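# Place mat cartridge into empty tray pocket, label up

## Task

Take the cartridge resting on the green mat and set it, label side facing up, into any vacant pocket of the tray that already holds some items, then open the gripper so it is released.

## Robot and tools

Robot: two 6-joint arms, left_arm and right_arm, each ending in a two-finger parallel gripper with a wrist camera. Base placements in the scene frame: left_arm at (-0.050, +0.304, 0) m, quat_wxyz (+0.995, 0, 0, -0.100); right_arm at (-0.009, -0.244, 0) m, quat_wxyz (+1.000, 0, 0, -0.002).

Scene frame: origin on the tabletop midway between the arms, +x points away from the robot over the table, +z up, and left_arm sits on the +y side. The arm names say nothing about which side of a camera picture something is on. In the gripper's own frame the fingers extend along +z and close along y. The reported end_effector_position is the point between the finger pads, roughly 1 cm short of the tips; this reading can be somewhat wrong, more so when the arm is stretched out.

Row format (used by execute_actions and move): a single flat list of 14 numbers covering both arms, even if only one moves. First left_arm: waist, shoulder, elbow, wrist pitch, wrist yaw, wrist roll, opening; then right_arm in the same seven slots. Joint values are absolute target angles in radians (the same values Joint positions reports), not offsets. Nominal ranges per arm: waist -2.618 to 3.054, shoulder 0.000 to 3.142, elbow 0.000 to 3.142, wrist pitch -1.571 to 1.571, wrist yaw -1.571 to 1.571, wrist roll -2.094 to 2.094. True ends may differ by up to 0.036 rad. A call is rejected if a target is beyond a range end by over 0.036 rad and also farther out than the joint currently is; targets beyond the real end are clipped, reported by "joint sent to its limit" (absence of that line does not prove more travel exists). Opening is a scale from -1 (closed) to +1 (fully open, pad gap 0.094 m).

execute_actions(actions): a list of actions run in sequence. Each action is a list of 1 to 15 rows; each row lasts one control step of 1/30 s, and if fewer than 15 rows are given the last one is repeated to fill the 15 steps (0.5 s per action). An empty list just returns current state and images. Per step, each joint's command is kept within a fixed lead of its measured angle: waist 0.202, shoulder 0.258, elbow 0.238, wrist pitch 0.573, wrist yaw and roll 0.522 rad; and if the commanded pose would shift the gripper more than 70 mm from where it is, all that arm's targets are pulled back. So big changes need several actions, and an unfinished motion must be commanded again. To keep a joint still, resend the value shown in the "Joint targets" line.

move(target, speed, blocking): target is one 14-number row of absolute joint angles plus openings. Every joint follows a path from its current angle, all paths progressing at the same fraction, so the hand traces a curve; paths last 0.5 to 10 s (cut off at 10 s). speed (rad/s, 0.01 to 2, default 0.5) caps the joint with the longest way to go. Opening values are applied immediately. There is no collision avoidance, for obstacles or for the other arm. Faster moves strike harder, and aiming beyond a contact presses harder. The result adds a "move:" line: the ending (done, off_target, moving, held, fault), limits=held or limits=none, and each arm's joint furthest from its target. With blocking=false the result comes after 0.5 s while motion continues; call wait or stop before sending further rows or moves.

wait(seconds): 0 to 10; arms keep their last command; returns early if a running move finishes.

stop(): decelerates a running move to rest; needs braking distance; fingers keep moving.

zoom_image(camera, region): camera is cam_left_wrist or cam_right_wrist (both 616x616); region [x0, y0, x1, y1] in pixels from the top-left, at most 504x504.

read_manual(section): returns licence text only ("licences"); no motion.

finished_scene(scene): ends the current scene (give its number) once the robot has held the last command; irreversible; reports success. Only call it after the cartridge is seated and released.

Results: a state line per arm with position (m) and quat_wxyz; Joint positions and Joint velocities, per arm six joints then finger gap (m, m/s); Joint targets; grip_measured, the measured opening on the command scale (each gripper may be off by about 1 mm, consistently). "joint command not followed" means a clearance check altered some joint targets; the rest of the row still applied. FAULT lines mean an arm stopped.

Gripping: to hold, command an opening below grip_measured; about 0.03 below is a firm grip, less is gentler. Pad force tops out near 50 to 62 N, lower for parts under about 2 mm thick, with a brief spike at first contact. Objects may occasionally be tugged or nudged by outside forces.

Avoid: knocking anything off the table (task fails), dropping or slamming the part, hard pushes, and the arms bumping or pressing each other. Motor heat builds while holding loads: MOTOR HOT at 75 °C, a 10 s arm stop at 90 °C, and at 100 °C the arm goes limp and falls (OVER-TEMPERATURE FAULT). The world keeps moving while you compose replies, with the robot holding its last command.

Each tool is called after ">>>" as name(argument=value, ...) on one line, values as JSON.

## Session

>>> execute_actions(actions=[])

Scene clock: 0.00 s.
left_arm: end_effector_position=(+0.5162, +0.1365, +0.3803) grip_measured=+1.000 end_effector_quat_wxyz=(+0.666, +0.138, +0.727, -0.097) | right_arm: end_effector_position=(+0.3140, +0.0660, +0.1981) grip_measured=+1.000 end_effector_quat_wxyz=(-0.328, +0.552, -0.504, +0.578)
Joint names: [waist, shoulder, elbow, wrist pitch, wrist yaw, wrist roll]
Joint positions: left_arm=[-0.069  1.849  1.733  0.021  0.062  0.049  0.094] | right_arm=[ 1.164  1.862  1.151  0.144  1.351 -1.33   0.094]
Joint velocities: left_arm=[ 0.002  0.017  0.002 -0.051 -0.007  0.051  0.   ] | right_arm=[ 0.022  0.007  0.012 -0.022 -0.022 -0.022  0.   ]
Joint targets: left_arm=[-0.069 1.827 1.751 0.040 0.063 0.046] | right_arm=[1.164 1.856 1.157 0.139 1.358 -1.326]

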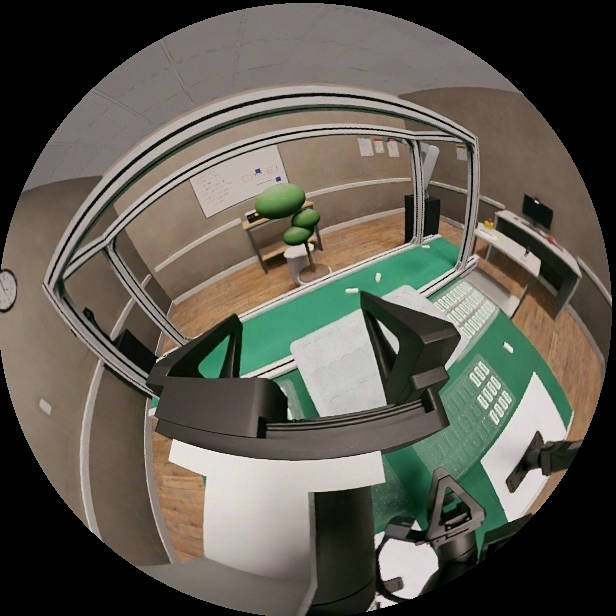

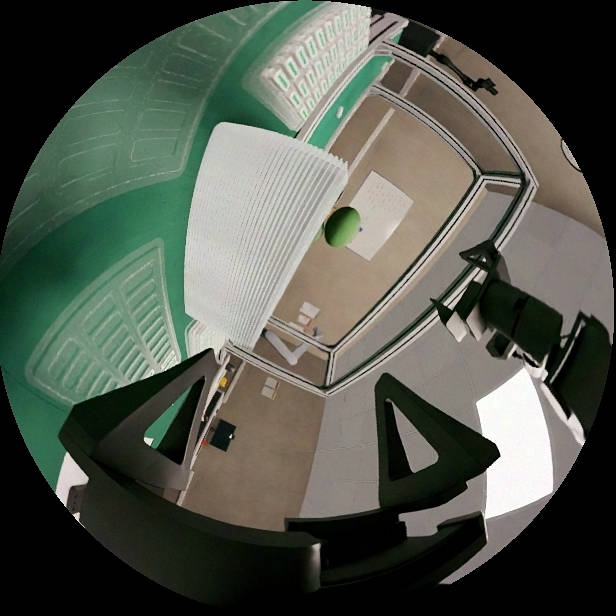

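>>> zoom_image(camera="cam_left_wrist", region=[400, 270, 600, 490])

Region (400, 270, 600, 490) of cam_left_wrist's 616x616 image, scaled by 2.291, with more detail than that image has; it fills the left 458 columns of this view, and the rest is white.

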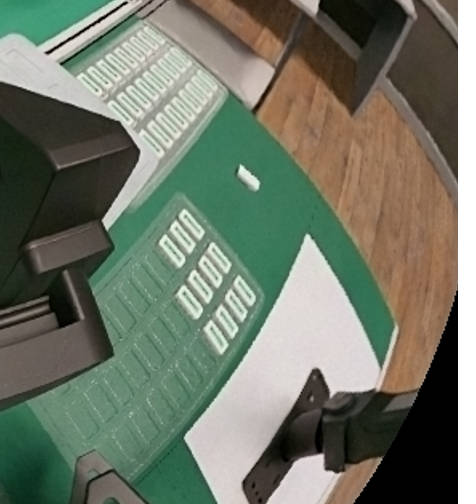

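>>> move(target=[0.5,1.6,0.9,0.7,1.26,-1.575,0.3,0.85,1.43,1.12,-1.22,0,0,1], speed=1.2)

>>> move(target=[0.5,1.6,0.9,0.7,1.26,-1.575,0.3,-0.5,1.62,1.3,-1.24,0,0,1], speed=1.2)

Scene clock: 10.87 s.
left_arm: end_effector_position=(+0.3687, +0.2550, +0.2554) grip_measured=+0.303 end_effector_quat_wxyz=(+0.190, -0.239, +0.673, -0.674) | right_arm: end_effector_position=(+0.1561, -0.0555, +0.1112) grip_measured=+1.000 end_effector_quat_wxyz=(+0.021, -0.418, +0.908, +0.003)
Joint names: [waist, shoulder, elbow, wrist pitch, wrist yaw, wrist roll]
Joint positions: left_arm=[ 0.496  1.636  0.905  0.669  1.249 -1.578  0.061] | right_arm=[ 0.858  1.454  1.129 -1.205  0.012 -0.009  0.094]
Joint velocities: left_arm=[-0.012 -0.002 -0.002 -0.11  -0.037 -0.022  0.001] | right_arm=[-0.027  0.002  0.007  0.022 -0.022 -0.007  0.   ]
Joint targets: left_arm=[0.500 1.600 0.900 0.700 1.260 -1.575] | right_arm=[0.850 1.430 1.120 -1.220 -0.000 -0.000]
move: off_target (left_arm, right_arm); limits=none; left_arm: farthest joint: the shoulder, 0.036 radians from its target (0.249 radians at the start); right_arm: farthest joint: the shoulder, 0.024 radians from its target (0.432 radians at the start)

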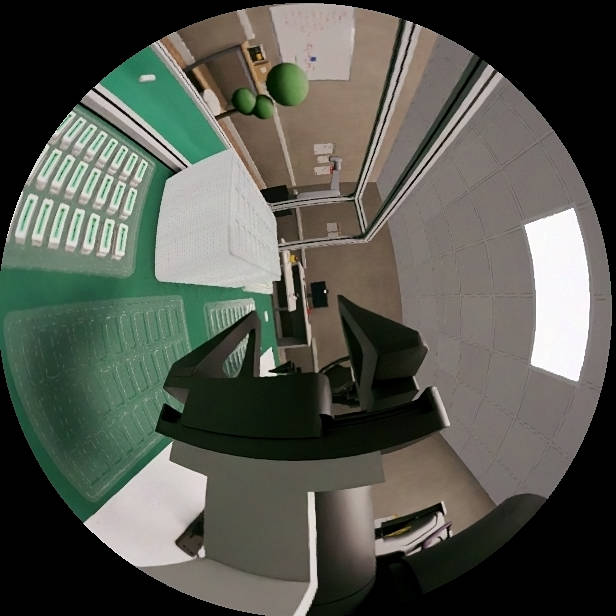

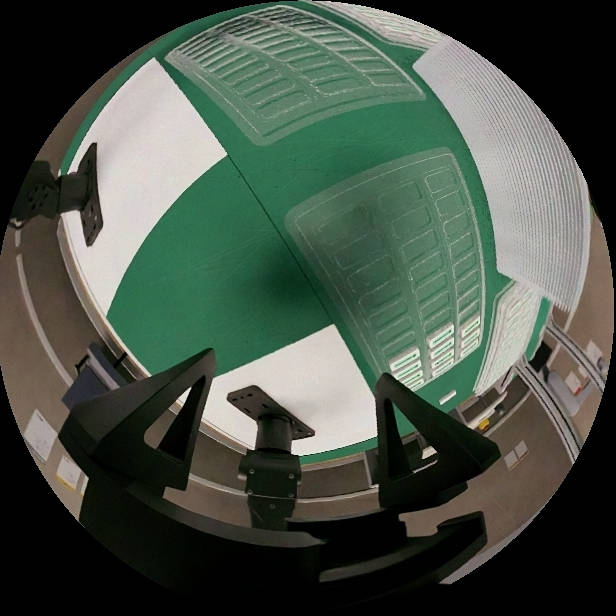

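Scene clock: 12.67 s.
left_arm: end_effector_position=(+0.3686, +0.2549, +0.2553) grip_measured=+0.303 end_effector_quat_wxyz=(+0.189, -0.239, +0.673, -0.674) | right_arm: end_effector_position=(+0.2401, -0.3810, +0.1119) grip_measured=+1.000 end_effector_quat_wxyz=(+0.008, +0.246, +0.969, -0.004)
Joint names: [waist, shoulder, elbow, wrist pitch, wrist yaw, wrist roll]
Joint positions: left_arm=[ 0.496  1.636  0.905  0.668  1.25  -1.58   0.061] | right_arm=[-0.501  1.605  1.277 -1.225  0.004 -0.008  0.094]
Joint velocities: left_arm=[ 0.002 -0.017 -0.002 -0.022  0.007  0.007  0.   ] | right_arm=[-0.002 -0.007 -0.007 -0.007  0.037 -0.037  0.   ]
Joint targets: left_arm=[0.500 1.600 0.900 0.700 1.260 -1.575] | right_arm=[-0.500 1.620 1.300 -1.240 0.000 0.000]
move: off_target (left_arm, right_arm); limits=none; left_arm: farthest joint: the shoulder, 0.036 radians from its target (0.036 radians at the start); right_arm: farthest joint: the elbow, 0.023 radians from its target (0.171 radians at the start)

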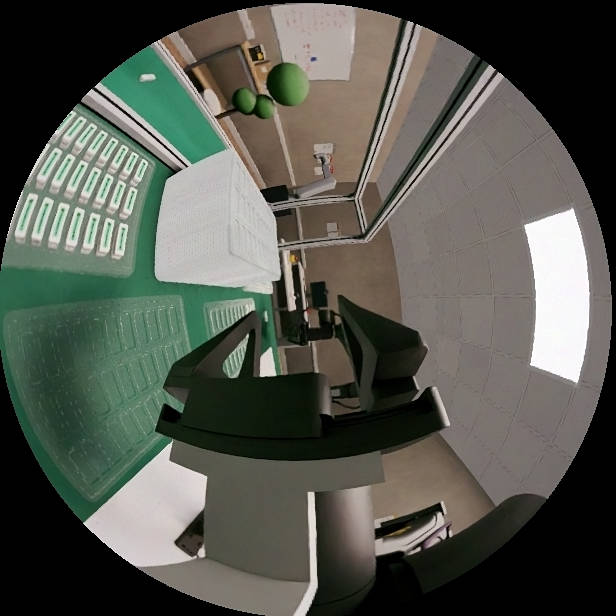

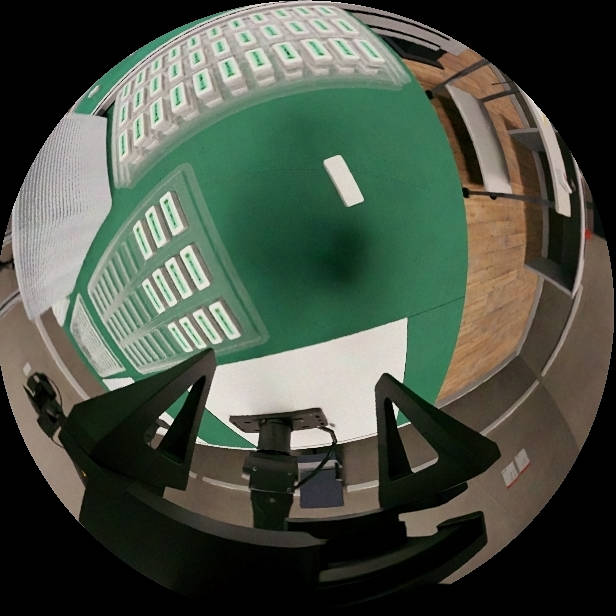

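>>> zoom_image(camera="cam_right_wrist", region=[295, 130, 395, 230])

Region (295, 130, 395, 230) of cam_right_wrist's 616x616 image, scaled by 5.040, with more detail than that image has.

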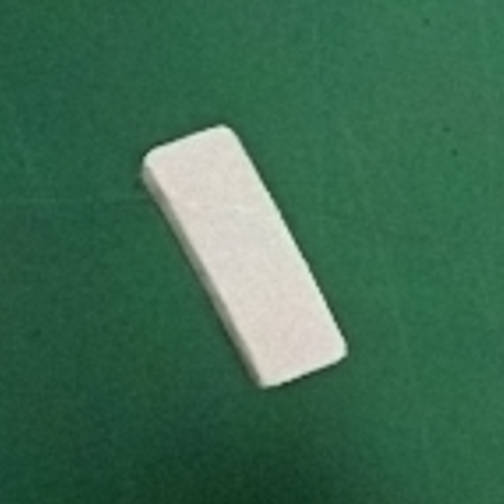

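>>> move(target=[0.5,1.6,0.9,0.7,1.26,-1.575,0.3,-0.566,2.103,1.64,-1.085,0,0.95,1], speed=1.0)

Scene clock: 22.43 s.
left_arm: end_effector_position=(+0.3686, +0.2549, +0.2554) grip_measured=+0.303 end_effector_quat_wxyz=(+0.189, -0.240, +0.672, -0.674) | right_arm: end_effector_position=(+0.3266, -0.4550, +0.0389) grip_measured=+1.000 end_effector_quat_wxyz=(-0.001, +0.683, +0.730, -0.002)
Joint names: [waist, shoulder, elbow, wrist pitch, wrist yaw, wrist roll]
Joint positions: left_arm=[ 0.496  1.636  0.905  0.669  1.25  -1.582  0.061] | right_arm=[-0.559  2.097  1.618 -1.095  0.004  0.941  0.094]
Joint velocities: left_arm=[-0.002  0.002 -0.017 -0.081  0.037  0.007 -0.   ] | right_arm=[-0.002  0.002 -0.017 -0.022  0.066 -0.022  0.   ]
Joint targets: left_arm=[0.500 1.600 0.900 0.700 1.260 -1.575] | right_arm=[-0.566 2.103 1.640 -1.085 0.000 0.950]
move: off_target (left_arm, right_arm); limits=none; left_arm: farthest joint: the shoulder, 0.036 radians from its target (0.036 radians at the start); right_arm: farthest joint: the elbow, 0.022 radians from its target (0.363 radians at the start)

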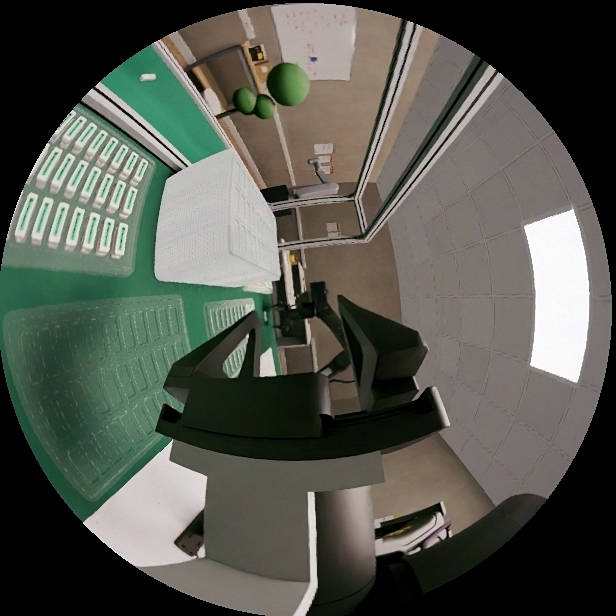

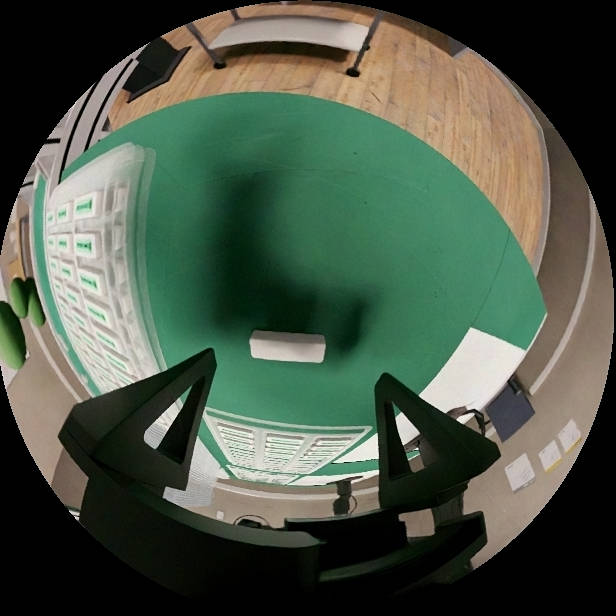

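>>> move(target=[0.5,1.6,0.9,0.7,1.26,-1.575,0.3,-0.535,2.143,1.568,-0.997,0,0.897,0.5], speed=0.2)

>>> zoom_image(camera="cam_right_wrist", region=[180, 280, 430, 440])

Scene clock: 27.07 s.
left_arm: end_effector_position=(+0.3686, +0.2549, +0.2554) grip_measured=+0.303 end_effector_quat_wxyz=(+0.188, -0.240, +0.672, -0.674) | right_arm: end_effector_position=(+0.3340, -0.4512, +0.0140) grip_measured=+0.502 end_effector_quat_wxyz=(+0.001, +0.663, +0.749, -0.002)
Joint names: [waist, shoulder, elbow, wrist pitch, wrist yaw, wrist roll]
Joint positions: left_arm=[ 0.496  1.636  0.905  0.669  1.25  -1.583  0.061] | right_arm=[-0.541  2.135  1.575 -1.009  0.004  0.905  0.071]
Joint velocities: left_arm=[ 0.012 -0.007 -0.007 -0.037  0.007  0.007 -0.   ] | right_arm=[ 0.002  0.017 -0.017 -0.007  0.051 -0.007 -0.   ]
Joint targets: left_arm=[0.500 1.600 0.900 0.700 1.260 -1.575] | right_arm=[-0.535 2.143 1.568 -0.997 0.000 0.897]
move: off_target (left_arm); limits=none; left_arm: farthest joint: the shoulder, 0.036 radians from its target (0.036 radians at the start); right_arm: farthest joint: the wrist pitch, 0.012 radians from its target (0.098 radians at the start)

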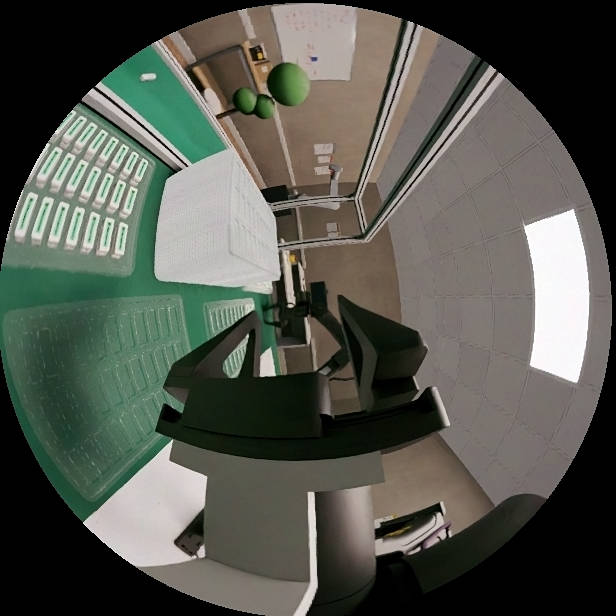

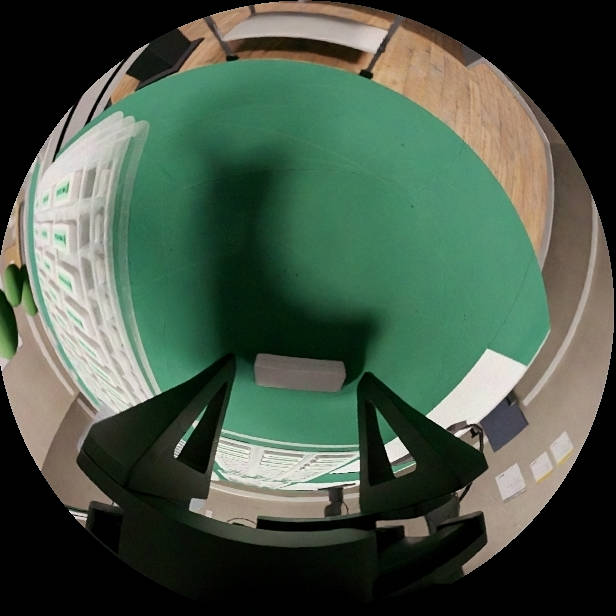

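Region (180, 280, 430, 440) of cam_right_wrist's 616x616 image, scaled by 2.016, with more detail than that image has; it fills the top 323 rows of this view, and the rest is white.

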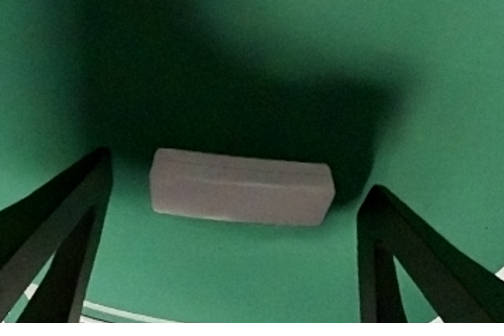

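>>> execute_actions(actions=[[[0.5,1.6,0.9,0.7,1.26,-1.575,0.3,-0.535,2.172,1.568,-0.997,0,0.87,0.4],[0.5,1.6,0.9,0.7,1.26,-1.575,0.3,-0.535,2.172,1.568,-0.997,0,0.85,0.3],[0.5,1.6,0.9,0.7,1.26,-1.575,0.3,-0.535,2.148,1.568,-0.997,0,0.85,0.2],[0.5,1.6,0.9,0.7,1.26,-1.575,0.3,-0.535,2.148,1.568,-0.997,0,0.85,0.15],[0.5,1.6,0.9,0.7,1.26,-1.575,0.3,-0.535,2.148,1.568,-0.997,0,0.85,0.12],[0.5,1.6,0.9,0.7,1.26,-1.575,0.3,-0.535,2.148,1.568,-0.997,0,0.85,0.09],[0.5,1.6,0.9,0.7,1.26,-1.575,0.3,-0.535,2.148,1.568,-0.997,0,0.85,0.06],[0.5,1.6,0.9,0.7,1.26,-1.575,0.3,-0.535,2.148,1.568,-0.997,0,0.85,0.04],[0.5,1.6,0.9,0.7,1.26,-1.575,0.3,-0.535,2.148,1.568,-0.997,0,0.85,0.02],[0.5,1.6,0.9,0.7,1.26,-1.575,0.3,-0.535,2.148,1.568,-0.997,0,0.85,0.0],[0.5,1.6,0.9,0.7,1.26,-1.575,0.3,-0.535,2.148,1.568,-0.997,0,0.85,-0.02],[0.5,1.6,0.9,0.7,1.26,-1.575,0.3,-0.535,2.148,1.568,-0.997,0,0.85,-0.04],[0.5,1.6,0.9,0.7,1.26,-1.575,0.3,-0.535,2.148,1.568,-0.997,0,0.85,-0.055]]])

>>> wait(seconds=0.2)

Scene clock: 32.70 s.
left_arm: end_effector_position=(+0.3686, +0.2549, +0.2554) grip_measured=+0.303 end_effector_quat_wxyz=(+0.188, -0.240, +0.672, -0.674) | right_arm: end_effector_position=(+0.3340, -0.4510, +0.0102) grip_measured=-0.021 end_effector_quat_wxyz=(-0.002, +0.646, +0.763, -0.002)
Joint names: [waist, shoulder, elbow, wrist pitch, wrist yaw, wrist roll]
Joint positions: left_arm=[ 0.496  1.636  0.905  0.669  1.25  -1.583  0.061] | right_arm=[-0.541  2.145  1.575 -1.005  0.004  0.86   0.046]
Joint velocities: left_arm=[-0.012 -0.002  0.017  0.081 -0.007 -0.066  0.001] | right_arm=[-0.012 -0.002  0.027 -0.081  0.007 -0.007  0.   ]
Joint targets: left_arm=[0.500 1.600 0.900 0.700 1.260 -1.575] | right_arm=[-0.535 2.148 1.568 -0.997 -0.000 0.850]

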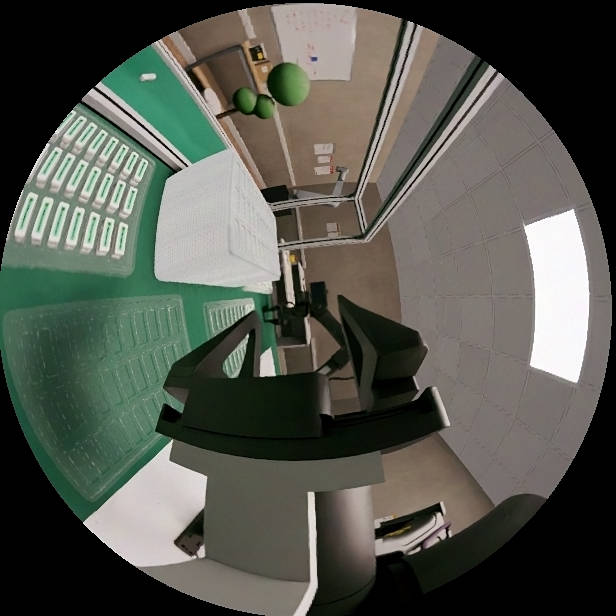

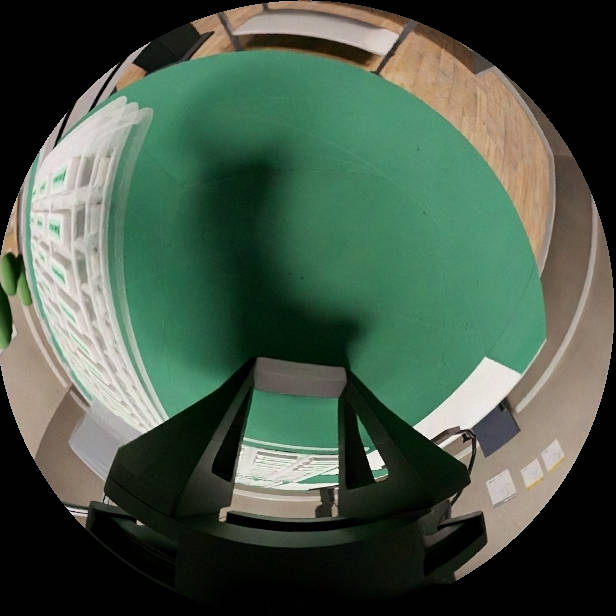

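Scene clock: 32.90 s.
left_arm: end_effector_position=(+0.3686, +0.2549, +0.2554) grip_measured=+0.303 end_effector_quat_wxyz=(+0.188, -0.240, +0.672, -0.674) | right_arm: end_effector_position=(+0.3340, -0.4510, +0.0102) grip_measured=-0.021 end_effector_quat_wxyz=(-0.002, +0.645, +0.764, -0.002)
Joint names: [waist, shoulder, elbow, wrist pitch, wrist yaw, wrist roll]
Joint positions: left_arm=[ 0.496  1.636  0.905  0.669  1.25  -1.583  0.061] | right_arm=[-0.541  2.145  1.575 -1.005  0.004  0.859  0.046]
Joint velocities: left_arm=[-0.002 -0.007  0.002 -0.007  0.022  0.022  0.   ] | right_arm=[-0.002 -0.002 -0.012  0.022  0.051 -0.007 -0.   ]
Joint targets: left_arm=[0.500 1.600 0.900 0.700 1.260 -1.575] | right_arm=[-0.535 2.148 1.568 -0.997 -0.000 0.850]
wait: 0.20 s; at rest by 0.17 s

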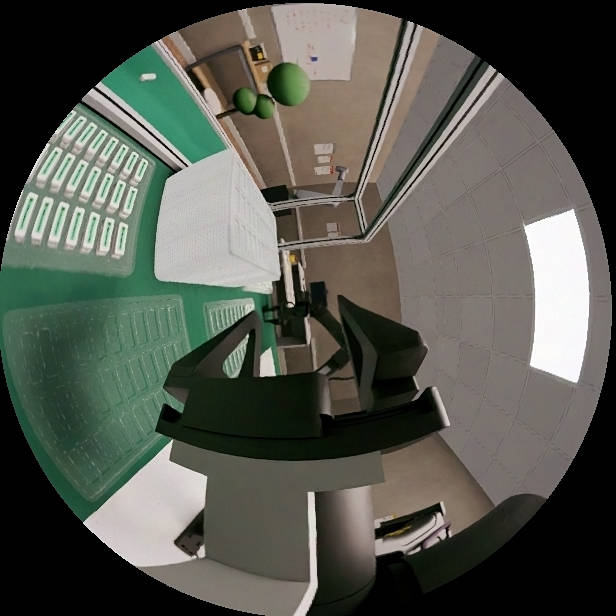

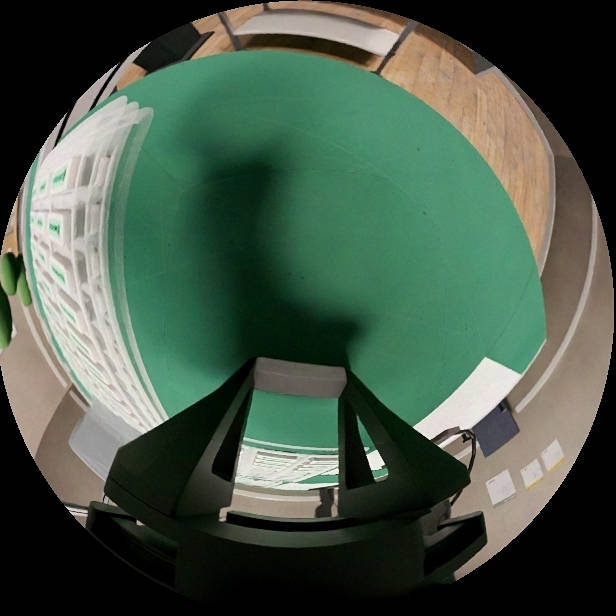

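>>> move(target=[0.2,1.585,0.806,0.815,1.3,-1.575,-0.3,-0.535,1.41,1.575,-1.0,-0.4,0.5,-0.055], speed=0.9)

>>> move(target=[-0.06,1.6,0.806,0.815,1.32,-1.575,-0.3,0.262,1.42,0.636,0.79,-1.33,-0.012,-0.055], speed=1.2)

Scene clock: 41.13 s.
left_arm: end_effector_position=(+0.3162, +0.1340, +0.2447) grip_measured=-0.297 end_effector_quat_wxyz=(+0.087, -0.112, +0.700, -0.700) | right_arm: end_effector_position=(+0.3404, -0.3760, +0.3009) grip_measured=-0.021 end_effector_quat_wxyz=(+0.352, +0.403, +0.827, +0.173)
Joint names: [waist, shoulder, elbow, wrist pitch, wrist yaw, wrist roll]
Joint positions: left_arm=[ 0.203  1.619  0.814  0.783  1.29  -1.585  0.033] | right_arm=[-0.541  1.412  1.569 -1.    -0.384  0.511  0.046]
Joint velocities: left_arm=[-0.017 -0.012  0.007 -0.095  0.007  0.022 -0.001] | right_arm=[-0.017  0.017  0.022  0.007 -0.007 -0.037 -0.   ]
Joint targets: left_arm=[0.200 1.585 0.806 0.815 1.300 -1.575] | right_arm=[-0.535 1.410 1.575 -1.000 -0.400 0.500]
move: off_target (left_arm); limits=none; left_arm: farthest joint: the shoulder, 0.034 radians from its target (0.051 radians at the start); right_arm: farthest joint: the wrist yaw, 0.016 radians from its target (0.404 radians at the start)

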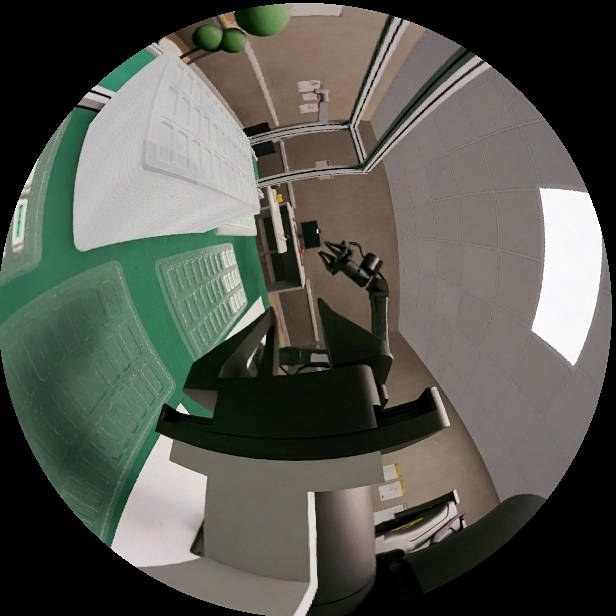

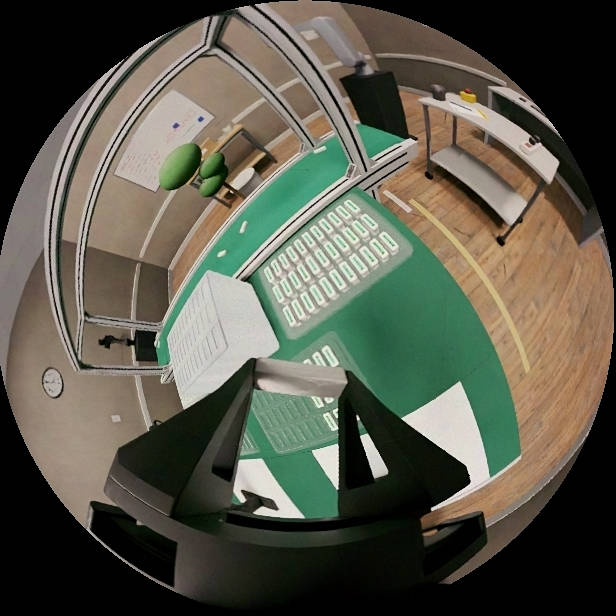

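Scene clock: 43.60 s.
left_arm: end_effector_position=(+0.2575, +0.0465, +0.2448) grip_measured=-0.297 end_effector_quat_wxyz=(-0.011, -0.015, +0.709, -0.705) | right_arm: end_effector_position=(+0.2484, +0.0024, +0.2534) grip_measured=-0.021 end_effector_quat_wxyz=(+0.505, -0.504, +0.495, +0.497)
Joint names: [waist, shoulder, elbow, wrist pitch, wrist yaw, wrist roll]
Joint positions: left_arm=[-0.054  1.619  0.814  0.784  1.31  -1.587  0.033] | right_arm=[ 0.257  1.412  0.643  0.782 -1.319 -0.004  0.046]
Joint velocities: left_arm=[ 0.002 -0.017  0.017 -0.095 -0.022 -0.007 -0.   ] | right_arm=[-0.002 -0.007 -0.007  0.037  0.007  0.037 -0.   ]
Joint targets: left_arm=[-0.060 1.600 0.806 0.815 1.320 -1.575] | right_arm=[0.262 1.420 0.636 0.790 -1.330 -0.012]
move: off_target (left_arm); limits=none; left_arm: farthest joint: the wrist pitch, 0.031 radians from its target (0.032 radians at the start); right_arm: farthest joint: the wrist yaw, 0.011 radians from its target (0.946 radians at the start)

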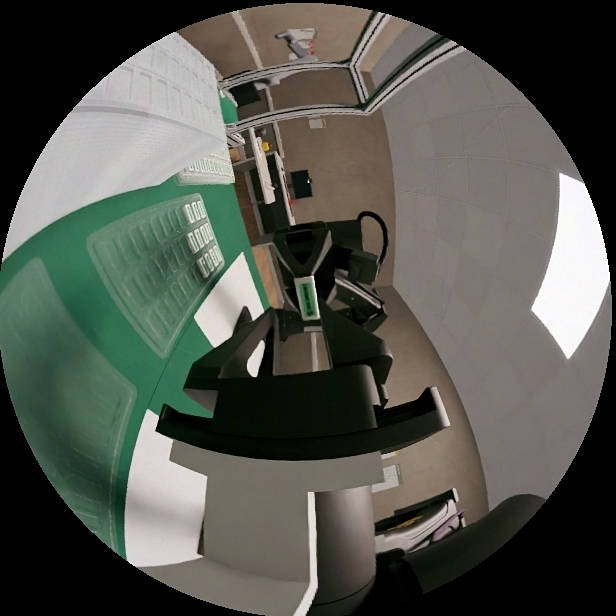

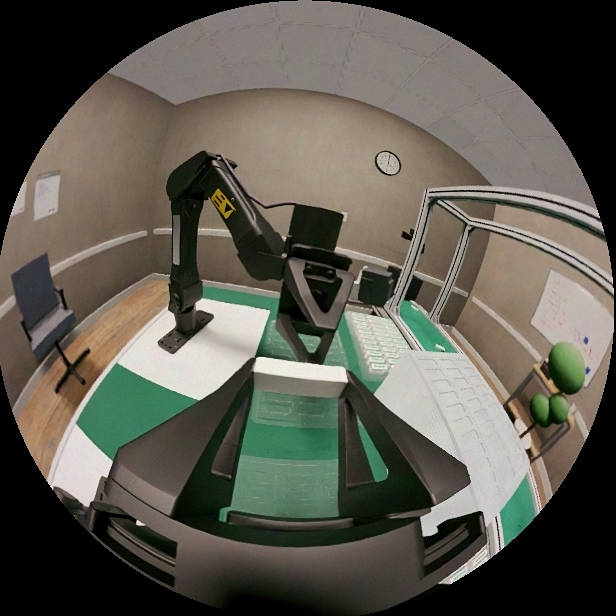

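>>> move(target=[-0.168,1.6,0.806,0.818,1.198,-1.575,-0.2,0.262,1.446,0.636,0.79,-1.33,-0.012,-0.055], speed=0.2)

>>> zoom_image(camera="cam_left_wrist", region=[220, 210, 400, 370])

Scene clock: 46.33 s.
left_arm: end_effector_position=(+0.2459, +0.0137, +0.2447) grip_measured=-0.203 end_effector_quat_wxyz=(-0.013, -0.012, +0.709, -0.705) | right_arm: end_effector_position=(+0.2508, +0.0030, +0.2480) grip_measured=-0.021 end_effector_quat_wxyz=(+0.499, -0.501, +0.500, +0.500)
Joint names: [waist, shoulder, elbow, wrist pitch, wrist yaw, wrist roll]
Joint positions: left_arm=[-0.163  1.619  0.814  0.786  1.208 -1.588  0.037] | right_arm=[ 0.257  1.432  0.643  0.785 -1.319 -0.004  0.046]
Joint velocities: left_arm=[-0.012 -0.017  0.002  0.022 -0.007  0.022 -0.001] | right_arm=[ 0.007  0.012 -0.007  0.037 -0.066 -0.007  0.   ]
Joint targets: left_arm=[-0.168 1.600 0.806 0.818 1.198 -1.575] | right_arm=[0.262 1.446 0.636 0.790 -1.330 -0.012]
move: off_target (left_arm); limits=none; left_arm: farthest joint: the wrist pitch, 0.032 radians from its target (0.034 radians at the start); right_arm: farthest joint: the shoulder, 0.014 radians from its target (0.034 radians at the start)

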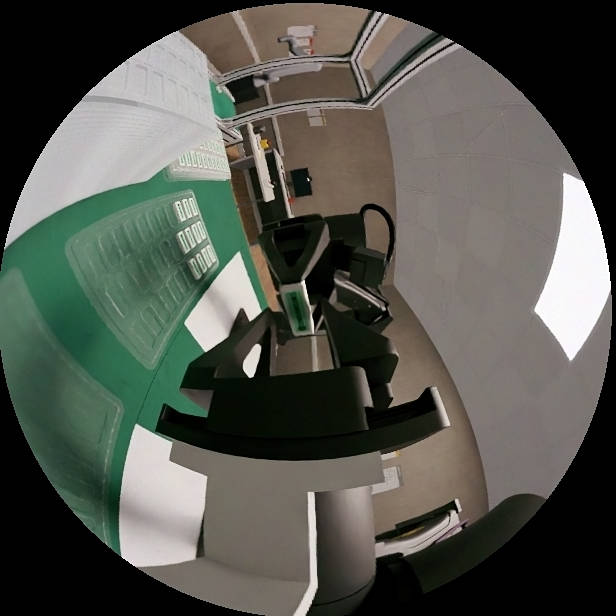

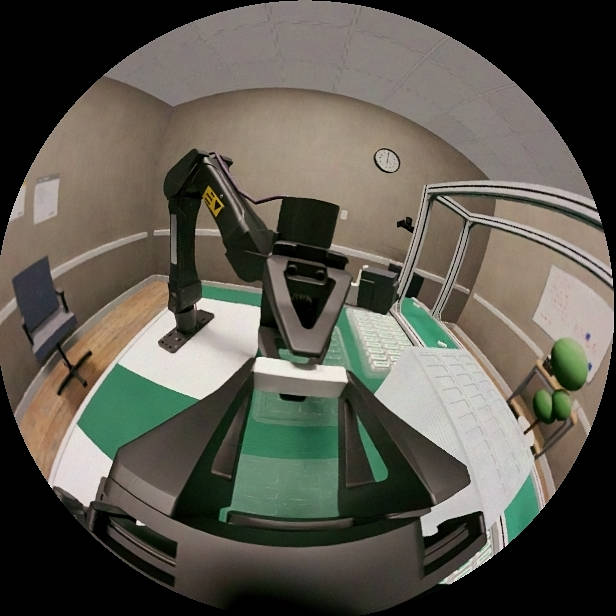

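Region (220, 210, 400, 370) of cam_left_wrist's 616x616 image, scaled by 2.800, with more detail than that image has.

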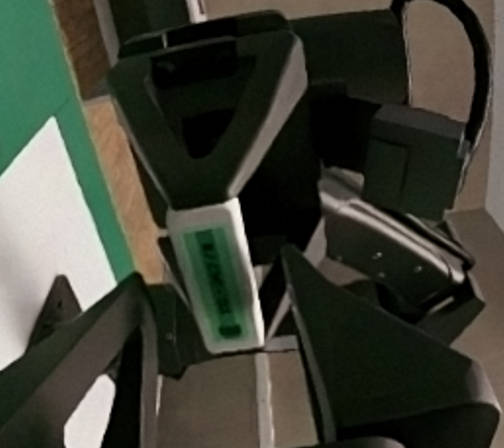

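>>> execute_actions(actions=[[[-0.168,1.6,0.806,0.826,1.198,-1.58,-0.3,0.262,1.44,0.636,0.79,-1.33,-0.012,-0.055],[-0.168,1.6,0.806,0.826,1.198,-1.58,-0.4,0.262,1.44,0.636,0.79,-1.33,-0.012,-0.055],[-0.168,1.6,0.806,0.826,1.198,-1.58,-0.5,0.262,1.44,0.636,0.79,-1.33,-0.012,-0.055],[-0.168,1.6,0.806,0.826,1.198,-1.58,-0.55,0.262,1.44,0.636,0.79,-1.33,-0.012,-0.055],[-0.168,1.6,0.806,0.826,1.198,-1.58,-0.59,0.262,1.44,0.636,0.79,-1.33,-0.012,-0.055]]])

>>> zoom_image(camera="cam_left_wrist", region=[250, 260, 350, 360])

>>> zoom_image(camera="cam_right_wrist", region=[230, 310, 370, 420])

Scene clock: 51.77 s.
left_arm: end_effector_position=(+0.2461, +0.0136, +0.2458) grip_measured=-0.587 end_effector_quat_wxyz=(-0.010, -0.010, +0.708, -0.706) | right_arm: end_effector_position=(+0.2508, +0.0030, +0.2480) grip_measured=-0.021 end_effector_quat_wxyz=(+0.499, -0.501, +0.500, +0.500)
Joint names: [waist, shoulder, elbow, wrist pitch, wrist yaw, wrist roll]
Joint positions: left_arm=[-0.163  1.619  0.814  0.794  1.207 -1.588  0.019] | right_arm=[ 0.257  1.432  0.643  0.785 -1.319 -0.004  0.046]
Joint velocities: left_arm=[ 0.007 -0.002  0.007 -0.066 -0.051 -0.051  0.   ] | right_arm=[ 0.007 -0.027  0.002  0.081 -0.022 -0.007  0.   ]
Joint targets: left_arm=[-0.168 1.600 0.806 0.826 1.198 -1.580] | right_arm=[0.262 1.440 0.636 0.790 -1.330 -0.012]

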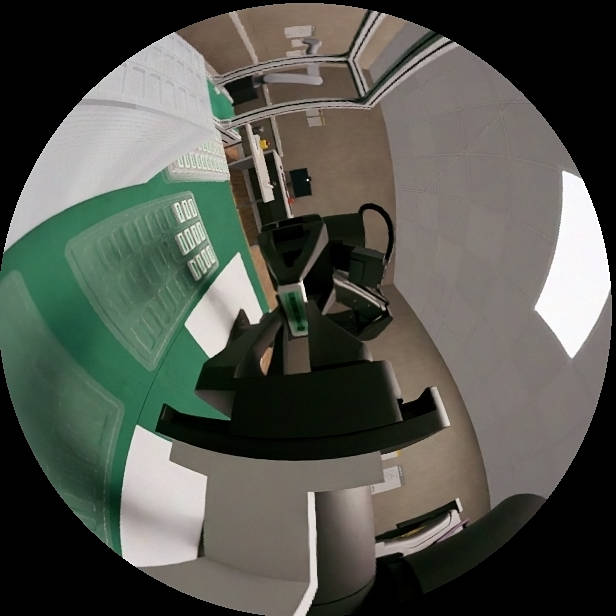

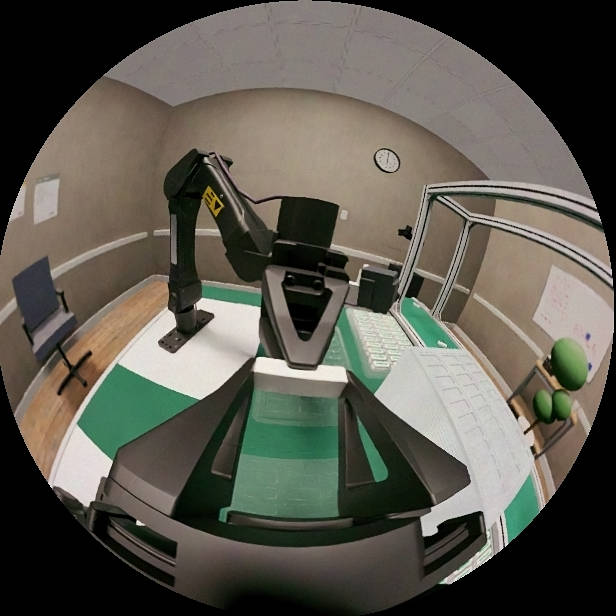

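Region (250, 260, 350, 360) of cam_left_wrist's 616x616 image, scaled by 5.040, with more detail than that image has.

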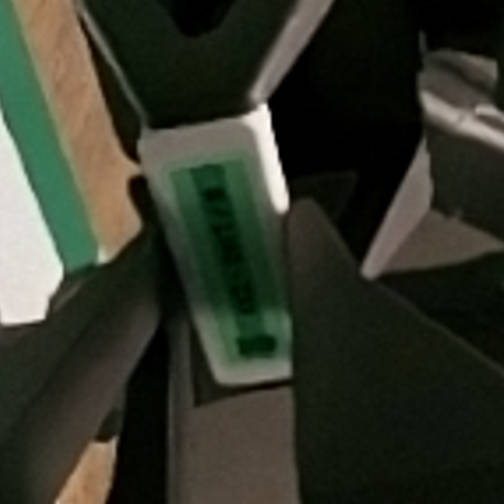

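Region (230, 310, 370, 420) of cam_right_wrist's 616x616 image, scaled by 3.600, with more detail than that image has; it fills the top 396 rows of this view, and the rest is white.

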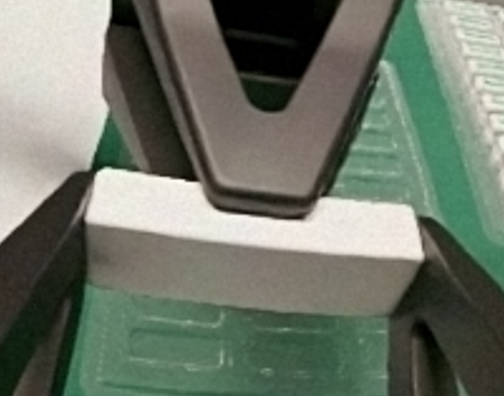

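>>> execute_actions(actions=[[[-0.168,1.6,0.806,0.815,1.198,-1.585,-0.61,0.262,1.44,0.636,0.79,-1.33,-0.012,-0.055],[-0.168,1.6,0.806,0.815,1.198,-1.585,-0.63,0.262,1.44,0.636,0.79,-1.33,-0.012,-0.055],[-0.168,1.6,0.806,0.815,1.198,-1.585,-0.645,0.262,1.44,0.636,0.79,-1.33,-0.012,-0.055],[-0.168,1.6,0.806,0.815,1.198,-1.585,-0.66,0.262,1.44,0.636,0.79,-1.33,-0.012,-0.055],[-0.168,1.6,0.806,0.815,1.198,-1.585,-0.675,0.262,1.44,0.636,0.79,-1.33,-0.012,-0.055],[-0.168,1.6,0.806,0.815,1.198,-1.585,-0.69,0.262,1.44,0.636,0.79,-1.33,-0.012,-0.055],[-0.168,1.6,0.806,0.815,1.198,-1.585,-0.7,0.262,1.44,0.636,0.79,-1.33,-0.012,-0.055]]])

>>> zoom_image(camera="cam_right_wrist", region=[230, 310, 370, 420])

Scene clock: 58.23 s.
left_arm: end_effector_position=(+0.2461, +0.0136, +0.2458) grip_measured=-0.669 end_effector_quat_wxyz=(-0.010, -0.010, +0.708, -0.706) | right_arm: end_effector_position=(+0.2508, +0.0030, +0.2480) grip_measured=-0.021 end_effector_quat_wxyz=(+0.499, -0.501, +0.500, +0.500)
Joint names: [waist, shoulder, elbow, wrist pitch, wrist yaw, wrist roll]
Joint positions: left_arm=[-0.163  1.619  0.814  0.794  1.207 -1.588  0.016] | right_arm=[ 0.257  1.432  0.643  0.785 -1.319 -0.004  0.046]
Joint velocities: left_arm=[ 0.007  0.012 -0.002 -0.037 -0.022  0.007 -0.001] | right_arm=[-0.002 -0.022 -0.012  0.007  0.022 -0.007  0.001]
Joint targets: left_arm=[-0.168 1.600 0.806 0.815 1.198 -1.585] | right_arm=[0.262 1.440 0.636 0.790 -1.330 -0.012]

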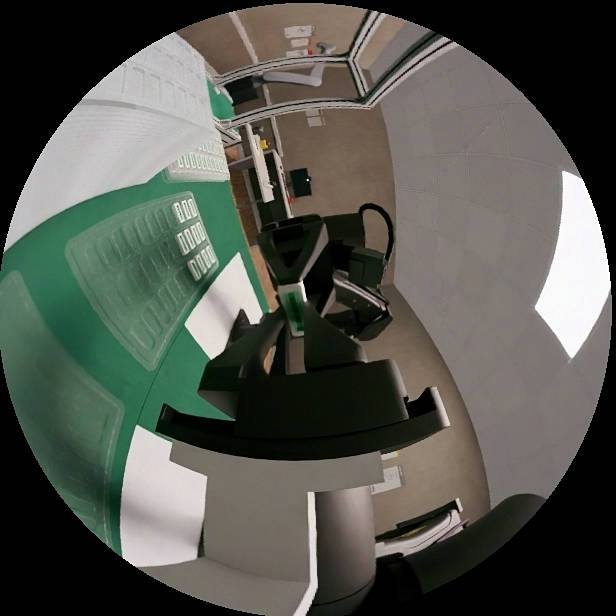

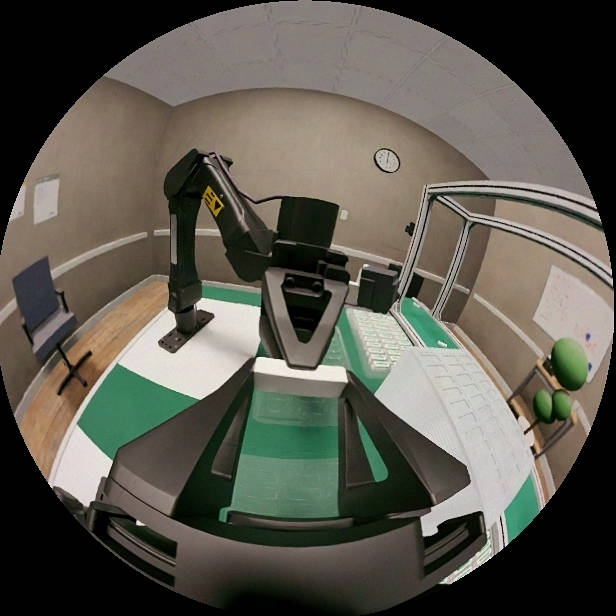

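Region (230, 310, 370, 420) of cam_right_wrist's 616x616 image, scaled by 3.600, with more detail than that image has; it fills the top 396 rows of this view, and the rest is white.

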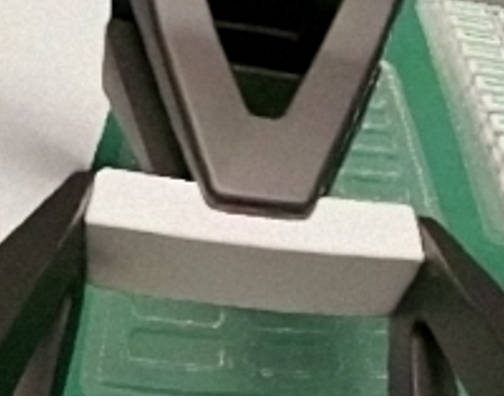

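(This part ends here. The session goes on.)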